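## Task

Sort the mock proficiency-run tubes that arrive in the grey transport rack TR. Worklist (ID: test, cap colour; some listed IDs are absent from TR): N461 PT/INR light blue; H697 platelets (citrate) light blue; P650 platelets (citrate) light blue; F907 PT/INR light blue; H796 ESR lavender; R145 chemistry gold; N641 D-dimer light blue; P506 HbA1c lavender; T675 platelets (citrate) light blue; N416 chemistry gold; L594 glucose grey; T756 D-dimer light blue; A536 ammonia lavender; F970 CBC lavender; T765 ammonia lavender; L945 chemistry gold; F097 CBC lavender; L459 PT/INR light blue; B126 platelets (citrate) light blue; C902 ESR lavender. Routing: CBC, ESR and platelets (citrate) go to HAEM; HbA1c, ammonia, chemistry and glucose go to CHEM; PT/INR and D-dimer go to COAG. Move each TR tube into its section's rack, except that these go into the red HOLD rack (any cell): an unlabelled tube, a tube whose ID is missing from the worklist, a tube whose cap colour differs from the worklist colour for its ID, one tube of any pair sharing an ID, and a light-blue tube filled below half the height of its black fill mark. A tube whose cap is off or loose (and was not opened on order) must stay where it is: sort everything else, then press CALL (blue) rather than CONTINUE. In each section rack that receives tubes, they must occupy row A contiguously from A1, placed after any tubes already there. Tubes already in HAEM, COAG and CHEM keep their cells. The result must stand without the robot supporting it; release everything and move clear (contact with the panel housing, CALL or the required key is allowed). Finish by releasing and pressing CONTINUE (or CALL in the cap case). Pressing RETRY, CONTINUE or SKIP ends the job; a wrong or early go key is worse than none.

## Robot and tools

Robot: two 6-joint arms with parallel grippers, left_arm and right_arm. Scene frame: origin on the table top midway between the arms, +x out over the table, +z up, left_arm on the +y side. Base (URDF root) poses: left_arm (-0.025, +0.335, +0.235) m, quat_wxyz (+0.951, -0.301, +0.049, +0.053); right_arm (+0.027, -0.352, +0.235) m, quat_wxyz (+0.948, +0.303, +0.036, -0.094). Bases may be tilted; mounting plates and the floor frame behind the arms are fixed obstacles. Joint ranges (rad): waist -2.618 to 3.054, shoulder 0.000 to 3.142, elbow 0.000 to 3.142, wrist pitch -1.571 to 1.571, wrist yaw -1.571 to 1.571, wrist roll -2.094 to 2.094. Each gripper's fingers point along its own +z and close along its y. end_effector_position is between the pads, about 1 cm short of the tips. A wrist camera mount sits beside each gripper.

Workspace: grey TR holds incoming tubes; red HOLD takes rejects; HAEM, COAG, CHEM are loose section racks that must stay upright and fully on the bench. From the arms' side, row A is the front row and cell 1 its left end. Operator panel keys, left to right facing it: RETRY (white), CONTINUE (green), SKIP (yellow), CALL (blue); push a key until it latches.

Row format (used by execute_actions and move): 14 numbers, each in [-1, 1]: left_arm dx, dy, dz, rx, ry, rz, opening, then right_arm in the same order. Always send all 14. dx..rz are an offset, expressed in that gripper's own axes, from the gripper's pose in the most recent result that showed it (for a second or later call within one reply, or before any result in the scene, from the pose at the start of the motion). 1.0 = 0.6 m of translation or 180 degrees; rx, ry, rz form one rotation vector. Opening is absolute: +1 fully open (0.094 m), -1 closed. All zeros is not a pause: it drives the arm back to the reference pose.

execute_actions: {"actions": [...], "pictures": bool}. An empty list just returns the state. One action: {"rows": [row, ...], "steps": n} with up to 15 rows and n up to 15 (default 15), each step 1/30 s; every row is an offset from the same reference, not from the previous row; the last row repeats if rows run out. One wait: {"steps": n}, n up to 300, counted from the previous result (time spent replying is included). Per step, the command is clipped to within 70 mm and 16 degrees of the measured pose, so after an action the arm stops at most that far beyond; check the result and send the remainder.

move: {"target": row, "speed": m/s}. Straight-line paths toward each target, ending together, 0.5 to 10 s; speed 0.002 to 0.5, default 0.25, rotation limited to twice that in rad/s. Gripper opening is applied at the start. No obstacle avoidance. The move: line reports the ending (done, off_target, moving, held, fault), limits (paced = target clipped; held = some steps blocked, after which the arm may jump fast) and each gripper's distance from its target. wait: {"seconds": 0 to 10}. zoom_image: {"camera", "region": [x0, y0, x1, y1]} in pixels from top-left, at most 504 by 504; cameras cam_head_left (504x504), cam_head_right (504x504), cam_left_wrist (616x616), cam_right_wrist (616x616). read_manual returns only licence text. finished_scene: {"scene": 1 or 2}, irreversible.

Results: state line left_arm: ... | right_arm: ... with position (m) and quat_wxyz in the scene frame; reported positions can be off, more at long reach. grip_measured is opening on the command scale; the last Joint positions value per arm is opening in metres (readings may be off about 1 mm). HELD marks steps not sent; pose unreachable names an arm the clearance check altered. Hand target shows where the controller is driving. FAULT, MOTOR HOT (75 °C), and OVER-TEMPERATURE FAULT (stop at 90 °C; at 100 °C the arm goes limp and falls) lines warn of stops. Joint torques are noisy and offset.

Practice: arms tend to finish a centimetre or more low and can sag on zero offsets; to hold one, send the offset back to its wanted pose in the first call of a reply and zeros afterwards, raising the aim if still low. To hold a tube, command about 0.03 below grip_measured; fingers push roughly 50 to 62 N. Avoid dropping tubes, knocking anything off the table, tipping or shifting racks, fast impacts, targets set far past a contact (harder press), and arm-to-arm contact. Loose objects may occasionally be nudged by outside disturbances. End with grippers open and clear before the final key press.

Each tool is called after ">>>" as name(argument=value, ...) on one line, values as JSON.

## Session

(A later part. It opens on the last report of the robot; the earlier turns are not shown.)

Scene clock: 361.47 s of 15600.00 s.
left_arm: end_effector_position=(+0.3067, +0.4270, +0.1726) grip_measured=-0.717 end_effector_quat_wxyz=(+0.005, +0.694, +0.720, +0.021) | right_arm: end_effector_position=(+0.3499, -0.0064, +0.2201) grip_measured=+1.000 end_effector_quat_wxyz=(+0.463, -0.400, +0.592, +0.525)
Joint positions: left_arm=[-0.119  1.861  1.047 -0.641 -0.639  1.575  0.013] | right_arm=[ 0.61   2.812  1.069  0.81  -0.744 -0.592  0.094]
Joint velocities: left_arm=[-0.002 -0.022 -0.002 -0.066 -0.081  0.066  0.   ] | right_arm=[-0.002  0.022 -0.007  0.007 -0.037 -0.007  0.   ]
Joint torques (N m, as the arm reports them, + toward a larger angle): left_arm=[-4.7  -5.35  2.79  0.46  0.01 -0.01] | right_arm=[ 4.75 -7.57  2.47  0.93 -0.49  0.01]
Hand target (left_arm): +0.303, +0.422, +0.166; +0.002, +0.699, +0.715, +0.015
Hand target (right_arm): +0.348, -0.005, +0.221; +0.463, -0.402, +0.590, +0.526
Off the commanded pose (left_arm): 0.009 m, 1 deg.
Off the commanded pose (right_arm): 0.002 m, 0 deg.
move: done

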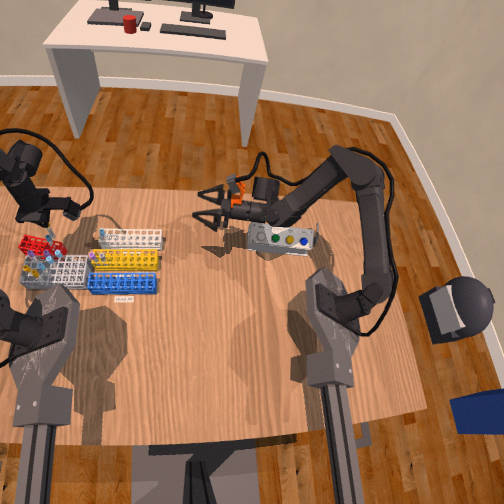

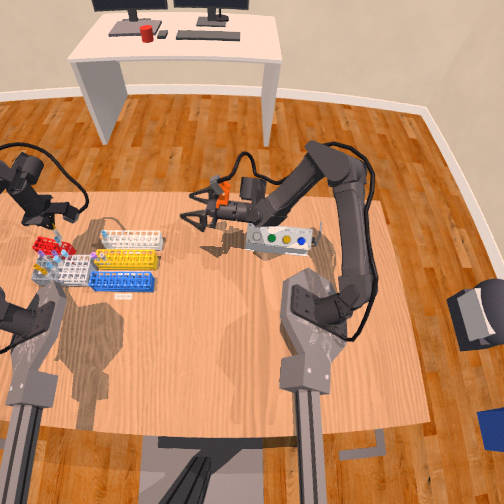

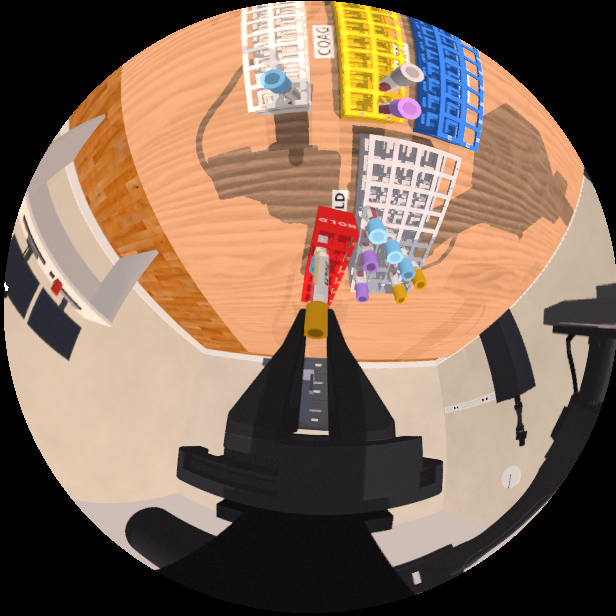

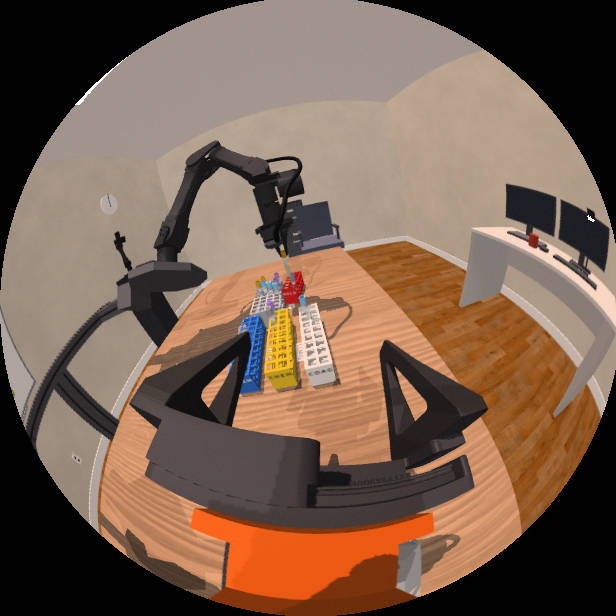

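>>> move(target=[-0.022,-0.016,0.056,0.012,-0.009,0.012,-0.75,0,0,0,0,0,0,1], speed=0.06)

>>> zoom_image(camera="cam_left_wrist", region=[250,200,390,340])

Scene clock: 367.20 s of 15600.00 s.
left_arm: end_effector_position=(+0.3034, +0.4223, +0.1455) grip_measured=-0.717 end_effector_quat_wxyz=(-0.001, +0.702, +0.712, +0.012) | right_arm: end_effector_position=(+0.3514, -0.0076, +0.2189) grip_measured=+1.000 end_effector_quat_wxyz=(+0.463, -0.398, +0.594, +0.524)
Joint positions: left_arm=[-0.08   1.924  1.018 -0.547 -0.631  1.63   0.013] | right_arm=[ 0.605  2.812  1.069  0.81  -0.742 -0.592  0.094]
Joint velocities: left_arm=[-0.002  0.022 -0.007  0.081  0.051 -0.007 -0.   ] | right_arm=[-0.017  0.002 -0.002  0.007 -0.007 -0.051  0.   ]
Joint torques (N m, as the arm reports them, + toward a larger angle): left_arm=[-4.86 -5.38  2.27  0.38  0.15  0.04] | right_arm=[ 4.78 -7.59  2.36  0.92 -0.47 -0.02]
Hand target (left_arm): +0.298, +0.414, +0.138; +0.001, +0.708, +0.706, -0.002
Hand target (right_arm): +0.350, -0.006, +0.220; +0.463, -0.400, +0.592, +0.525
Off the commanded pose (left_arm): 0.012 m, 2 deg.
Off the commanded pose (right_arm): 0.002 m, 0 deg.
After step 90, 1.67 s passed at rest.
move: off_target (left_arm)

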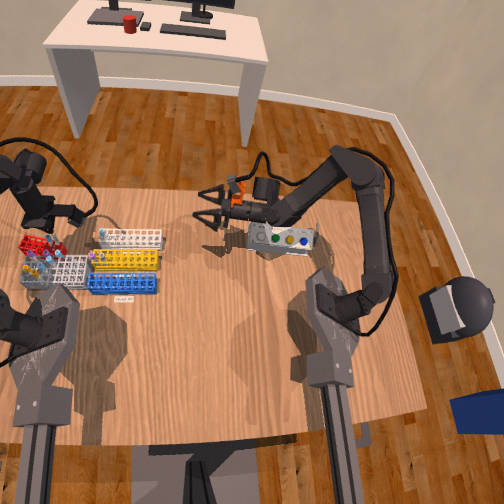

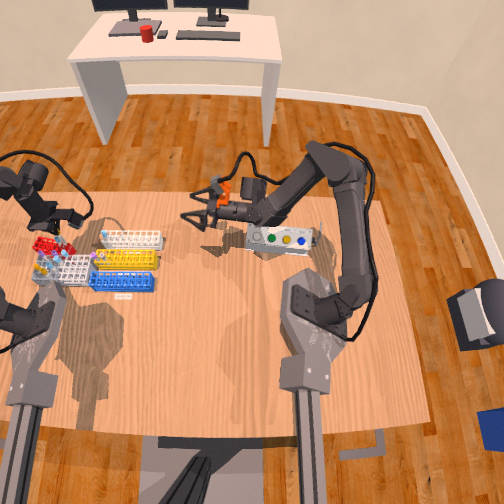

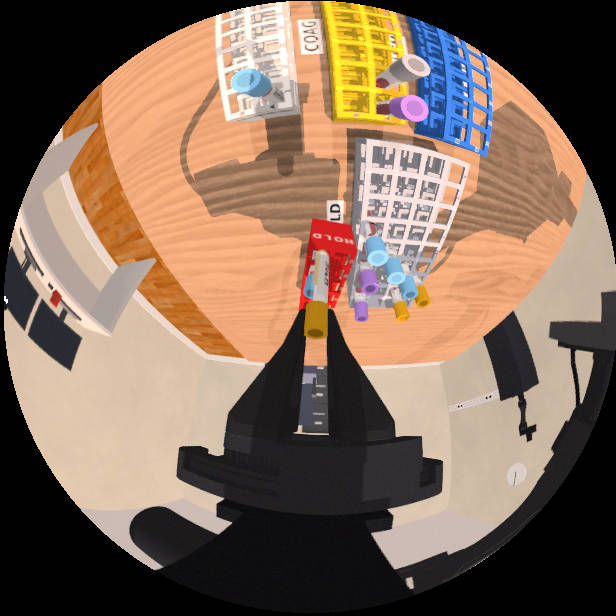

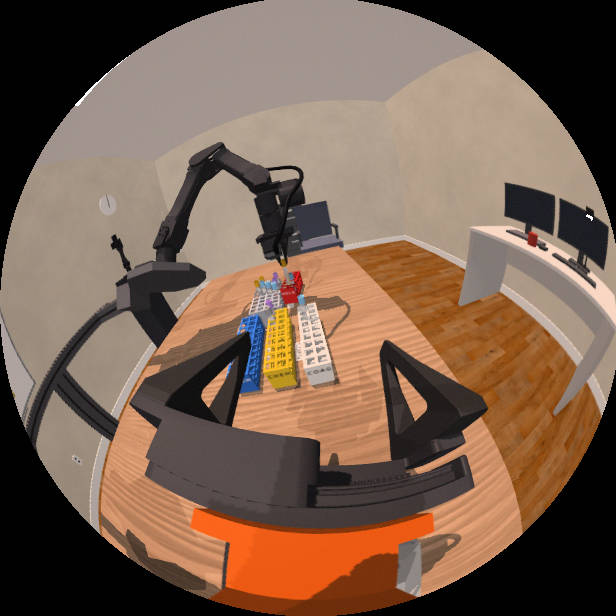

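Region (250, 200, 390, 340) of cam_left_wrist's 616x616 image, scaled by 3.600, with more detail than that image has.

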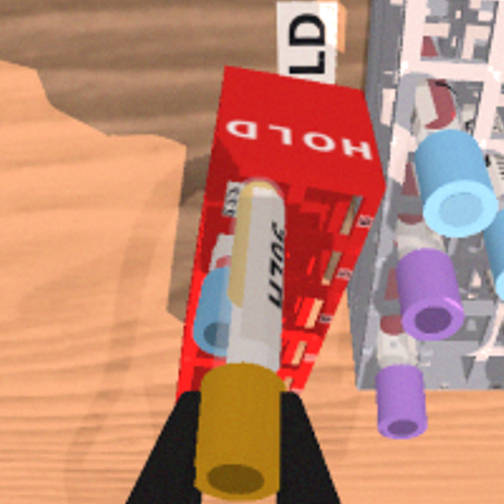

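>>> execute_actions(actions=[{"rows":[[-0.003,-0.003,0.022,0.005,-0.006,0.003,-0.75,0,0,0,0,0,0,1]],"steps":15}])

>>> zoom_image(camera="cam_left_wrist", region=[250,200,390,340])

Scene clock: 371.40 s of 15600.00 s.
left_arm: end_effector_position=(+0.3047, +0.4300, +0.1405) grip_measured=-0.717 end_effector_quat_wxyz=(-0.001, +0.698, +0.716, +0.014) | right_arm: end_effector_position=(+0.3529, -0.0089, +0.2177) grip_measured=+1.000 end_effector_quat_wxyz=(+0.463, -0.397, +0.596, +0.523)
Joint positions: left_arm=[-0.053  1.924  1.018 -0.525 -0.629  1.654  0.013] | right_arm=[ 0.6    2.812  1.069  0.81  -0.74  -0.592  0.094]
Joint velocities: left_arm=[ 0.002  0.012  0.007 -0.037 -0.095 -0.051  0.   ] | right_arm=[ 0.002 -0.007 -0.002 -0.051 -0.007 -0.022  0.   ]
Joint torques (N m, as the arm reports them, + toward a larger angle): left_arm=[-5.19 -4.73  2.96  0.39  0.09  0.04] | right_arm=[ 4.87 -7.58  2.45  0.95 -0.45 -0.03]
Hand target (left_arm): +0.301, +0.421, +0.133; -0.000, +0.705, +0.709, +0.000
Hand target (right_arm): +0.351, -0.008, +0.219; +0.463, -0.398, +0.594, +0.524
Off the commanded pose (left_arm): 0.013 m, 2 deg.
Off the commanded pose (right_arm): 0.002 m, 0 deg.
Steps of this call (steps 1 to 90: nothing new was sent; then 0.70 s passed at rest; steps 91 to 105: all 15 steps of this action). Readings (end_effector_position):
91: left_arm (+0.3040, +0.4227, +0.1451) | right_arm (+0.3514, -0.0076, +0.2189)
92: left_arm (+0.3042, +0.4239, +0.1443) | right_arm (+0.3517, -0.0078, +0.2187)
94: left_arm (+0.3041, +0.4273, +0.1421) | right_arm (+0.3522, -0.0084, +0.2183)
98: left_arm (+0.3040, +0.4299, +0.1405) | right_arm (+0.3529, -0.0089, +0.2177)
105: the state above

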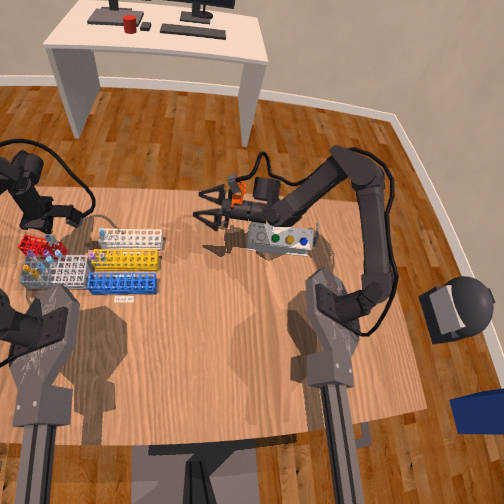

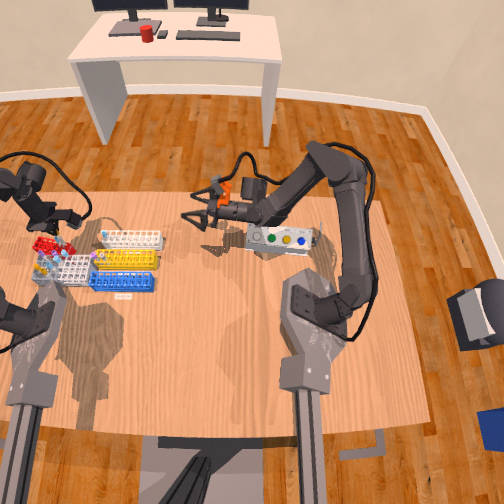

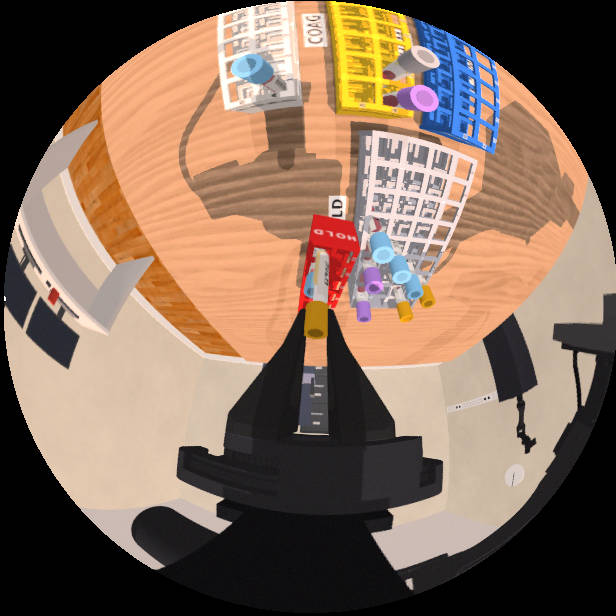

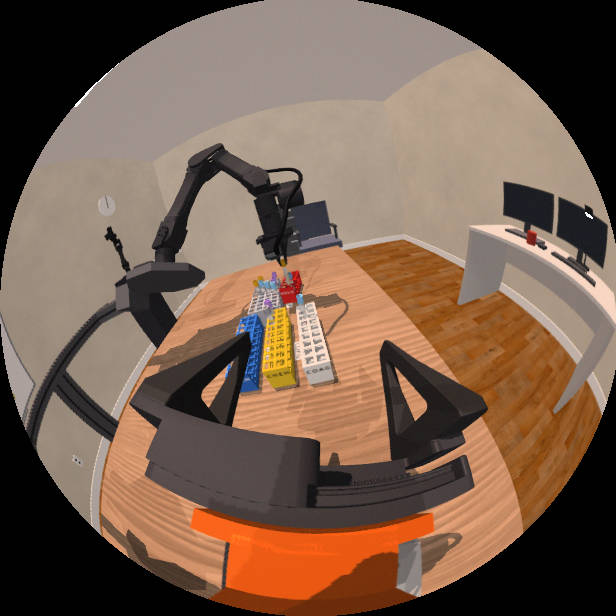

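Region (250, 200, 390, 340) of cam_left_wrist's 616x616 image, scaled by 3.600, with more detail than that image has.

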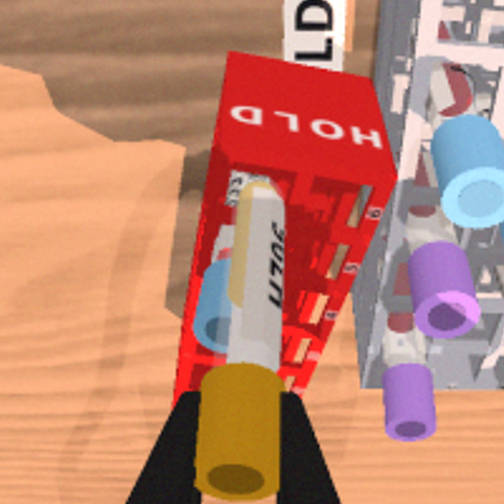

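>>> execute_actions(actions=[{"rows":[[-0.015,-0.007,0.018,0.006,-0.007,0.006,-0.75,0,0,0,0,0,0,1],[-0.015,-0.007,0.022,0.006,-0.007,0.006,-0.75,0,0,0,0,0,0,1],[-0.015,-0.007,0.026,0.006,-0.007,0.006,-0.75,0,0,0,0,0,0,1],[-0.015,-0.007,0.03,0.006,-0.007,0.006,-0.75,0,0,0,0,0,0,1],[-0.015,-0.007,0.035,0.006,-0.007,0.006,-0.75,0,0,0,0,0,0,1],[-0.015,-0.007,0.04,0.006,-0.007,0.006,-0.75,0,0,0,0,0,0,1]],"steps":15}])

>>> zoom_image(camera="cam_left_wrist", region=[250,200,390,340])

Scene clock: 378.33 s of 15600.00 s.
left_arm: end_effector_position=(+0.3077, +0.4311, +0.1240) grip_measured=-0.717 end_effector_quat_wxyz=(-0.003, +0.697, +0.717, +0.014) | right_arm: end_effector_position=(+0.3544, -0.0101, +0.2165) grip_measured=+1.000 end_effector_quat_wxyz=(+0.463, -0.395, +0.598, +0.522)
Joint positions: left_arm=[-0.023  1.969  1.018 -0.461 -0.628  1.686  0.013] | right_arm=[ 0.596  2.812  1.069  0.81  -0.738 -0.592  0.094]
Joint velocities: left_arm=[ 0.027 -0.012 -0.007 -0.081 -0.022  0.051 -0.   ] | right_arm=[-0.012  0.002  0.012 -0.007 -0.081 -0.051  0.   ]
Joint torques (N m, as the arm reports them, + toward a larger angle): left_arm=[-4.95 -5.87  1.43  0.4   0.15  0.08] | right_arm=[ 4.99 -7.52  2.32  0.92 -0.46  0.  ]
Hand target (left_arm): +0.300, +0.421, +0.117; -0.000, +0.705, +0.709, -0.001
Hand target (right_arm): +0.353, -0.009, +0.218; +0.463, -0.397, +0.596, +0.523
Off the commanded pose (left_arm): 0.014 m, 2 deg.
Off the commanded pose (right_arm): 0.002 m, 0 deg.
Steps of this call (steps 1 to 90: nothing new was sent; then 3.43 s passed at rest; steps 91 to 105: all 15 steps of this action). Readings (end_effector_position):
91: left_arm (+0.3050, +0.4299, +0.1404) | right_arm (+0.3530, -0.0090, +0.2176)
92: left_arm (+0.3053, +0.4299, +0.1398) | right_arm (+0.3531, -0.0091, +0.2175)
94: left_arm (+0.3059, +0.4295, +0.1366) | right_arm (+0.3537, -0.0096, +0.2171)
98: left_arm (+0.3061, +0.4306, +0.1274) | right_arm (+0.3544, -0.0101, +0.2165)
105: the state above

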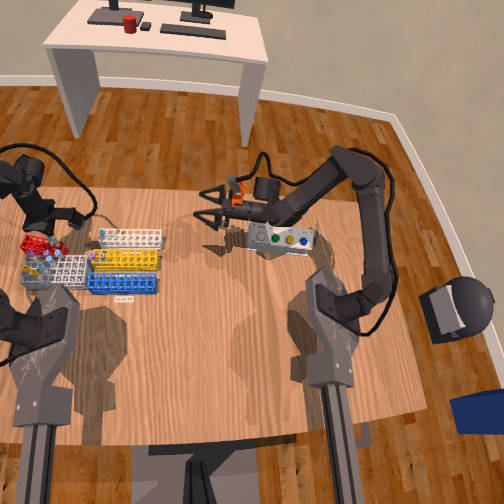

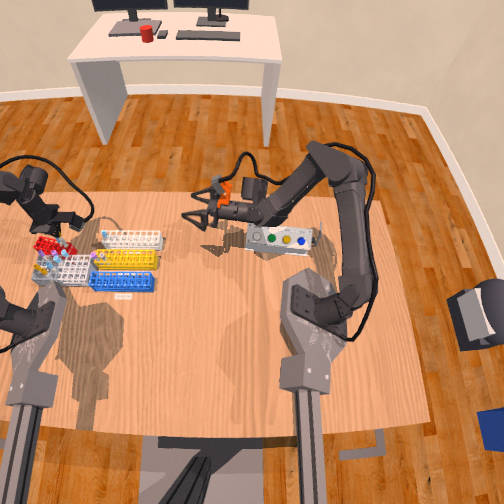

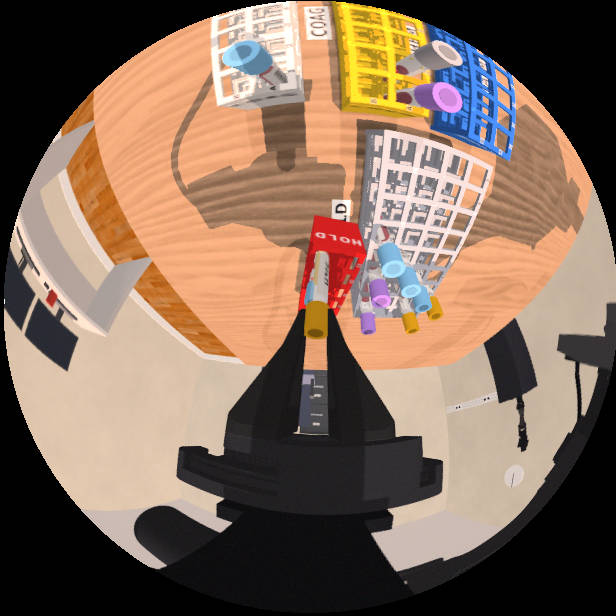

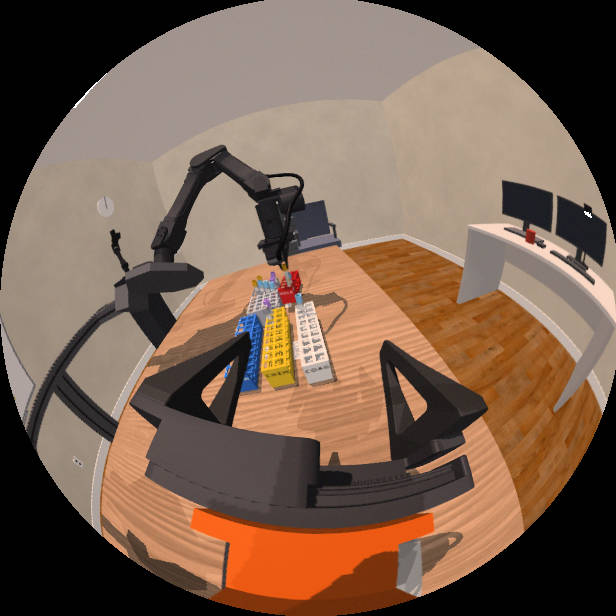

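Region (250, 200, 390, 340) of cam_left_wrist's 616x616 image, scaled by 3.600, with more detail than that image has.

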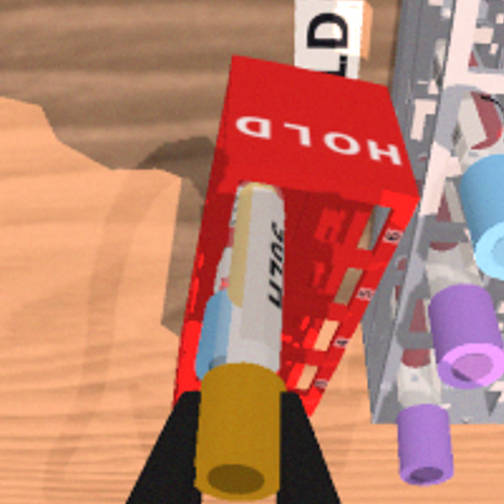

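>>> execute_actions(actions=[{"rows":[[-0.018,-0.014,0.018,0.004,-0.007,0.006,-0.75,0,0,0,0,0,0,1],[-0.019,-0.015,0.024,0.004,-0.007,0.006,-0.75,0,0,0,0,0,0,1],[-0.02,-0.016,0.03,0.004,-0.007,0.006,-0.75,0,0,0,0,0,0,1],[-0.021,-0.017,0.036,0.004,-0.007,0.006,-0.75,0,0,0,0,0,0,1],[-0.022,-0.018,0.043,0.003,-0.007,0.006,-0.75,0,0,0,0,0,0,1],[-0.022,-0.019,0.05,0.003,-0.007,0.006,-0.75,0,0,0,0,0,0,1],[-0.022,-0.019,0.056,0.003,-0.007,0.006,-0.75,0,0,0,0,0,0,1]],"steps":15}])

Scene clock: 384.93 s of 15600.00 s.
left_arm: end_effector_position=(+0.3006, +0.4272, +0.0966) grip_measured=-0.717 end_effector_quat_wxyz=(-0.005, +0.698, +0.716, +0.014) | right_arm: end_effector_position=(+0.3559, -0.0114, +0.2153) grip_measured=+1.000 end_effector_quat_wxyz=(+0.463, -0.393, +0.600, +0.520)
Joint positions: left_arm=[ 0.017  2.026  0.968 -0.33  -0.625  1.734  0.013] | right_arm=[ 0.591  2.812  1.069  0.81  -0.735 -0.592  0.094]
Joint velocities: left_arm=[-0.012  0.012 -0.017  0.081  0.037  0.007 -0.001] | right_arm=[-0.017  0.007 -0.012  0.037 -0.051 -0.022  0.   ]
Joint torques (N m, as the arm reports them, + toward a larger angle): left_arm=[-5.06 -5.99  1.66  0.34  0.15  0.03] | right_arm=[ 4.9  -7.6   2.39  0.91 -0.45 -0.03]
Hand target (left_arm): +0.296, +0.419, +0.090; +0.001, +0.704, +0.710, +0.003
Hand target (right_arm): +0.354, -0.010, +0.217; +0.463, -0.395, +0.598, +0.522
Off the commanded pose (left_arm): 0.011 m, 2 deg.
Off the commanded pose (right_arm): 0.002 m, 0 deg.
Steps of this call (steps 1 to 90: nothing new was sent; then 3.10 s passed at rest; steps 91 to 105: all 15 steps of this action). Readings (end_effector_position):
91: left_arm (+0.3084, +0.4310, +0.1237) | right_arm (+0.3545, -0.0103, +0.2164)
92: left_arm (+0.3081, +0.4304, +0.1230) | right_arm (+0.3546, -0.0104, +0.2163)
94: left_arm (+0.3060, +0.4289, +0.1195) | right_arm (+0.3552, -0.0109, +0.2159)
98: left_arm (+0.2998, +0.4272, +0.1046) | right_arm (+0.3559, -0.0114, +0.2153)
105: the state above

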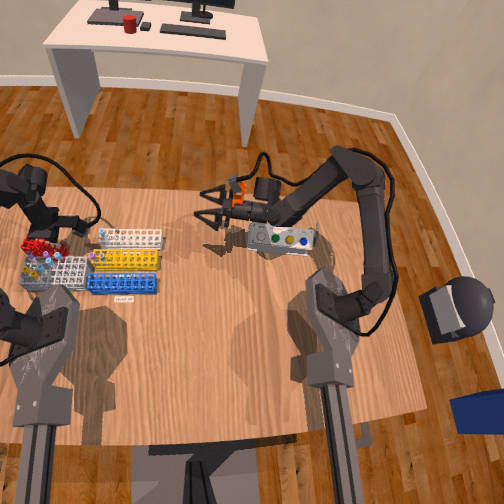

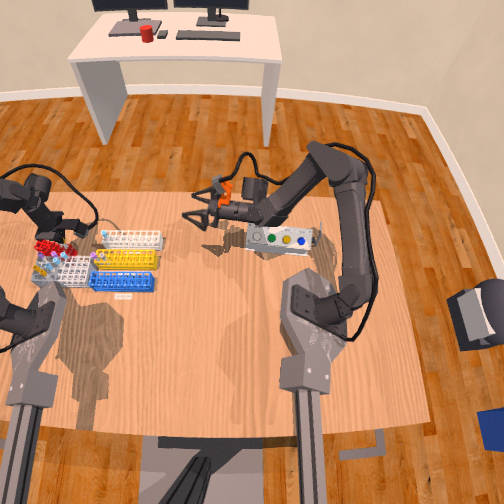

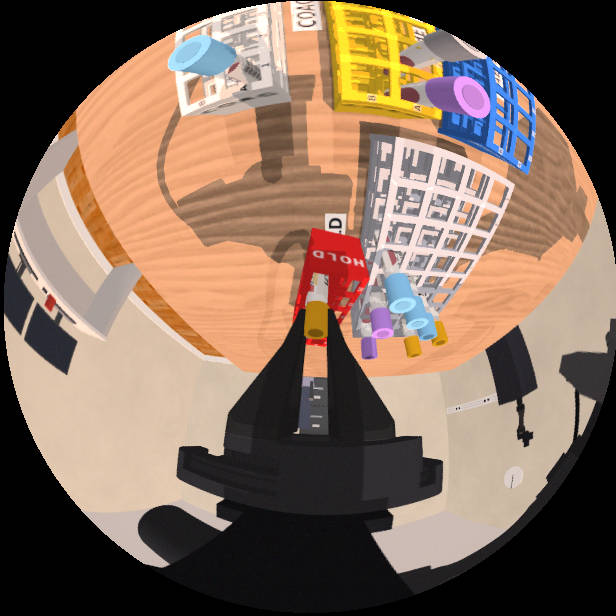

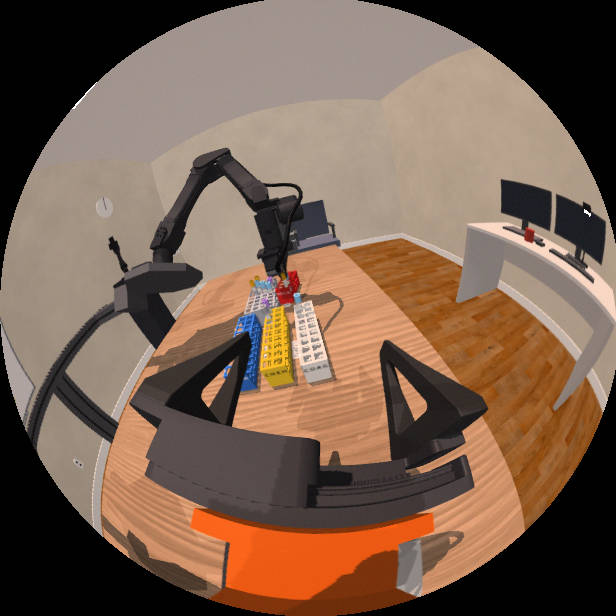

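>>> execute_actions(actions=[{"rows":[[0,0,0,0,0,0,-0.5,0,0,0,0,0,0,1]],"steps":8}], pictures=false)

>>> move(target=[0,0.01,-0.1,0,-0.008,0.008,-0.5,0,0,0,0,0,0,1], speed=0.12)

>>> move(target=[-0.062,-0.085,0.045,0,-0.005,0,-0.5,0,0,0,0,0,0,1], speed=0.12)

>>> zoom_image(camera="cam_left_wrist", region=[220,180,420,380])

Scene clock: 391.33 s of 15600.00 s.
left_arm: end_effector_position=(+0.3026, +0.4275, +0.0966) grip_measured=-0.502 end_effector_quat_wxyz=(-0.003, +0.698, +0.716, +0.017) | right_arm: end_effector_position=(+0.3574, -0.0128, +0.2141) grip_measured=+1.000 end_effector_quat_wxyz=(+0.464, -0.391, +0.602, +0.519)
Joint positions: left_arm=[ 0.017  2.026  0.968 -0.32  -0.624  1.739  0.023] | right_arm=[ 0.586  2.812  1.069  0.81  -0.733 -0.592  0.094]
Joint velocities: left_arm=[ 0.012 -0.002 -0.002 -0.11  -0.007 -0.007  0.001] | right_arm=[-0.002  0.007  0.007  0.007  0.037  0.022  0.   ]
Joint torques (N m, as the arm reports them, + toward a larger angle): left_arm=[-5.27 -7.12  2.55  0.19 -0.06 -0.08] | right_arm=[ 4.94 -7.54  2.34  0.91 -0.48  0.  ]
Hand target (left_arm): +0.301, +0.427, +0.097; -0.005, +0.698, +0.716, +0.014
Hand target (right_arm): +0.356, -0.011, +0.215; +0.463, -0.393, +0.600, +0.520
Off the commanded pose (left_arm): 0.002 m, 0 deg.
Off the commanded pose (right_arm): 0.002 m, 0 deg.
Steps of this call (steps 1 to 90: nothing new was sent; then 3.13 s passed at rest; steps 91 to 98: all 8 steps of this action). Readings (end_effector_position):
91: left_arm (+0.3026, +0.4275, +0.0966) | right_arm (+0.3560, -0.0115, +0.2152)
92: left_arm (+0.3026, +0.4275, +0.0966) | right_arm (+0.3562, -0.0117, +0.2151)
94: left_arm (+0.3026, +0.4275, +0.0966) | right_arm (+0.3568, -0.0123, +0.2146)
98: the state above

Scene clock: 392.70 s of 15600.00 s.
left_arm: end_effector_position=(+0.3031, +0.4280, +0.1476) grip_measured=-0.502 end_effector_quat_wxyz=(-0.003, +0.706, +0.708, +0.006) | right_arm: end_effector_position=(+0.3589, -0.0141, +0.2129) grip_measured=+1.000 end_effector_quat_wxyz=(+0.464, -0.389, +0.605, +0.518)
Joint positions: left_arm=[-0.067  1.916  1.035 -0.577 -0.624  1.648  0.023] | right_arm=[ 0.582  2.812  1.069  0.81  -0.731 -0.592  0.094]
Joint velocities: left_arm=[-0.012  0.012 -0.007  0.037 -0.022  0.007  0.001] | right_arm=[ 0.007 -0.012 -0.007 -0.037  0.051 -0.051  0.   ]
Joint torques (N m, as the arm reports them, + toward a larger angle): left_arm=[-6.25 -7.92  4.58  0.    0.04 -0.1 ] | right_arm=[ 4.85 -7.57  2.37  0.92 -0.49 -0.02]
Hand target (left_arm): +0.308, +0.426, +0.157; +0.007, +0.707, +0.707, +0.008
Hand target (right_arm): +0.357, -0.013, +0.214; +0.464, -0.391, +0.602, +0.519
Off the commanded pose (left_arm): 0.010 m, 1 deg.
Off the commanded pose (right_arm): 0.002 m, 0 deg.
move: done

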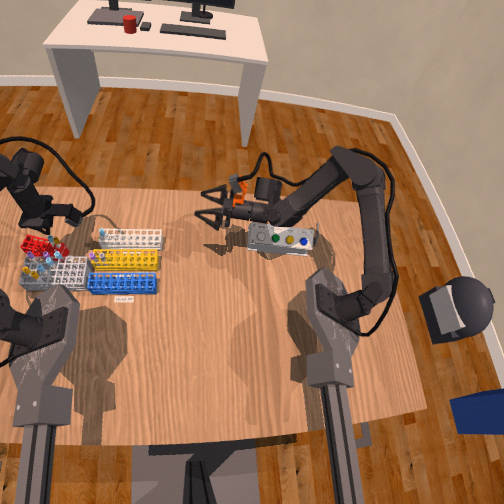

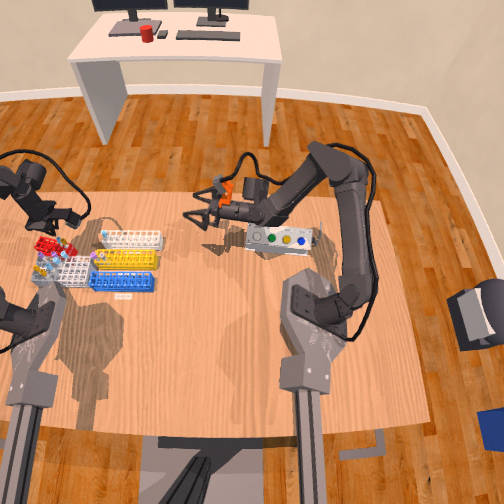

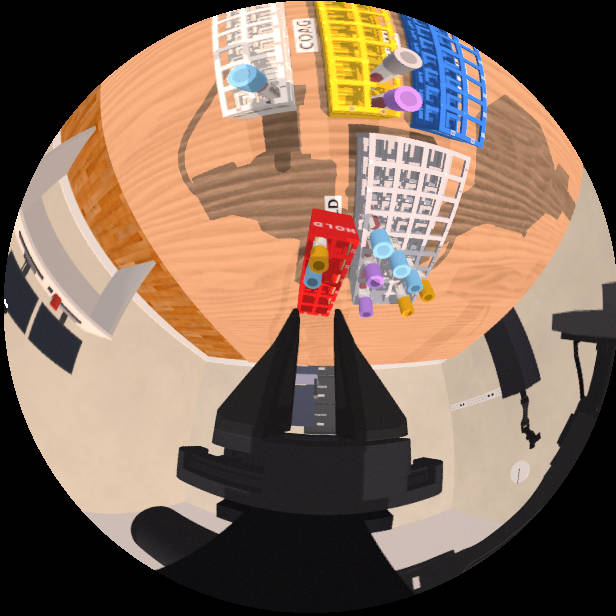

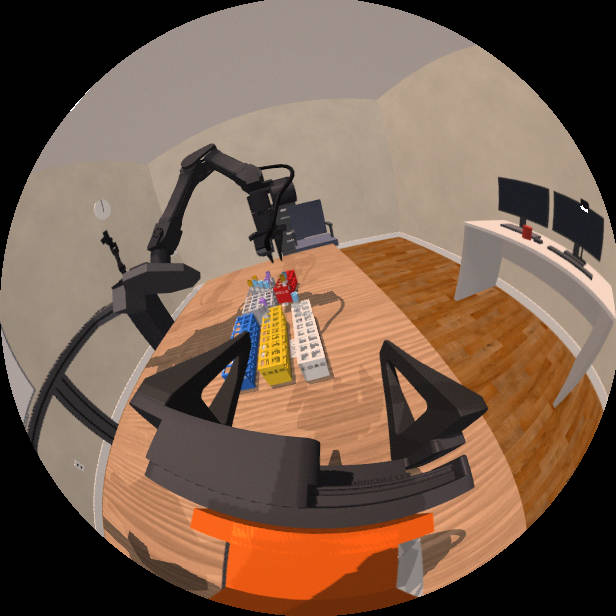

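Scene clock: 393.90 s of 15600.00 s.
left_arm: end_effector_position=(+0.2498, +0.3970, +0.1163) grip_measured=-0.502 end_effector_quat_wxyz=(-0.010, +0.706, +0.709, -0.002) | right_arm: end_effector_position=(+0.3605, -0.0155, +0.2115) grip_measured=+1.000 end_effector_quat_wxyz=(+0.464, -0.387, +0.607, +0.517)
Joint positions: left_arm=[-0.081  1.916  0.781 -0.36  -0.625  1.614  0.023] | right_arm=[ 0.577  2.812  1.069  0.81  -0.728 -0.592  0.094]
Joint velocities: left_arm=[-0.017  0.002 -0.002 -0.051 -0.007  0.066  0.001] | right_arm=[-0.007  0.007  0.007 -0.066 -0.022 -0.081  0.   ]
Joint torques (N m, as the arm reports them, + toward a larger angle): left_arm=[-5.76 -6.91  1.72  0.31  0.06 -0.03] | right_arm=[ 4.93 -7.54  2.28  0.9  -0.48 -0.04]
Hand target (left_arm): +0.251, +0.392, +0.120; +0.003, +0.706, +0.708, +0.000
Hand target (right_arm): +0.359, -0.014, +0.213; +0.464, -0.389, +0.605, +0.518
Off the commanded pose (left_arm): 0.007 m, 1 deg.
Off the commanded pose (right_arm): 0.003 m, 0 deg.
move: done

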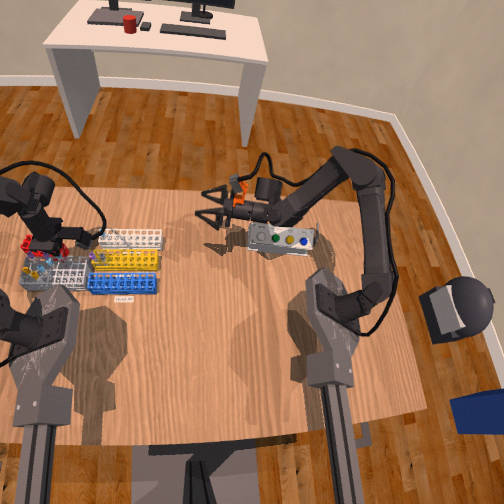

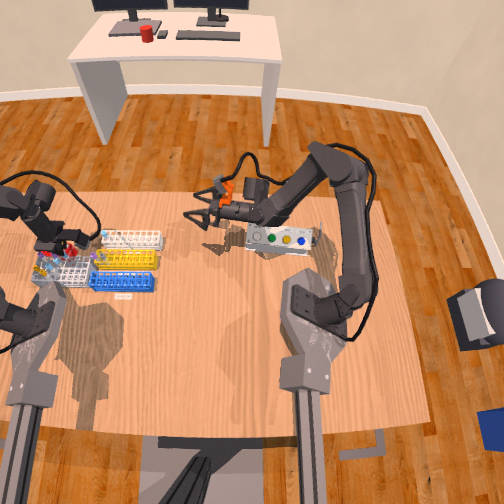

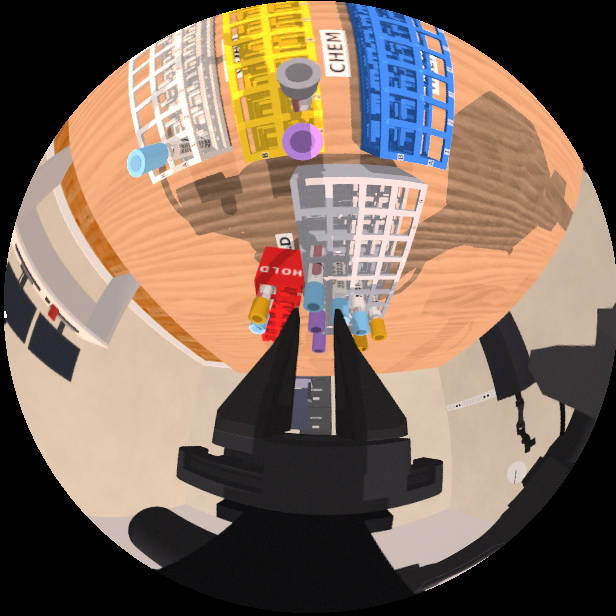

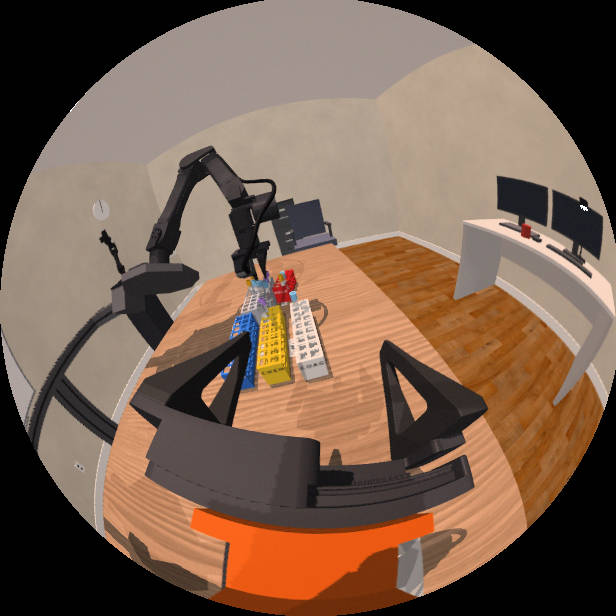

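Region (220, 180, 420, 380) of cam_left_wrist's 616x616 image, scaled by 2.520, with more detail than that image has.

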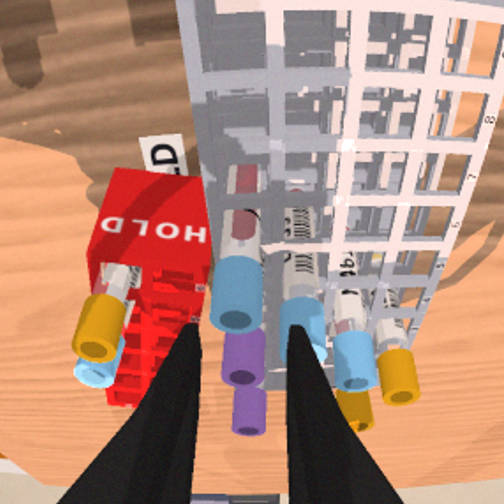

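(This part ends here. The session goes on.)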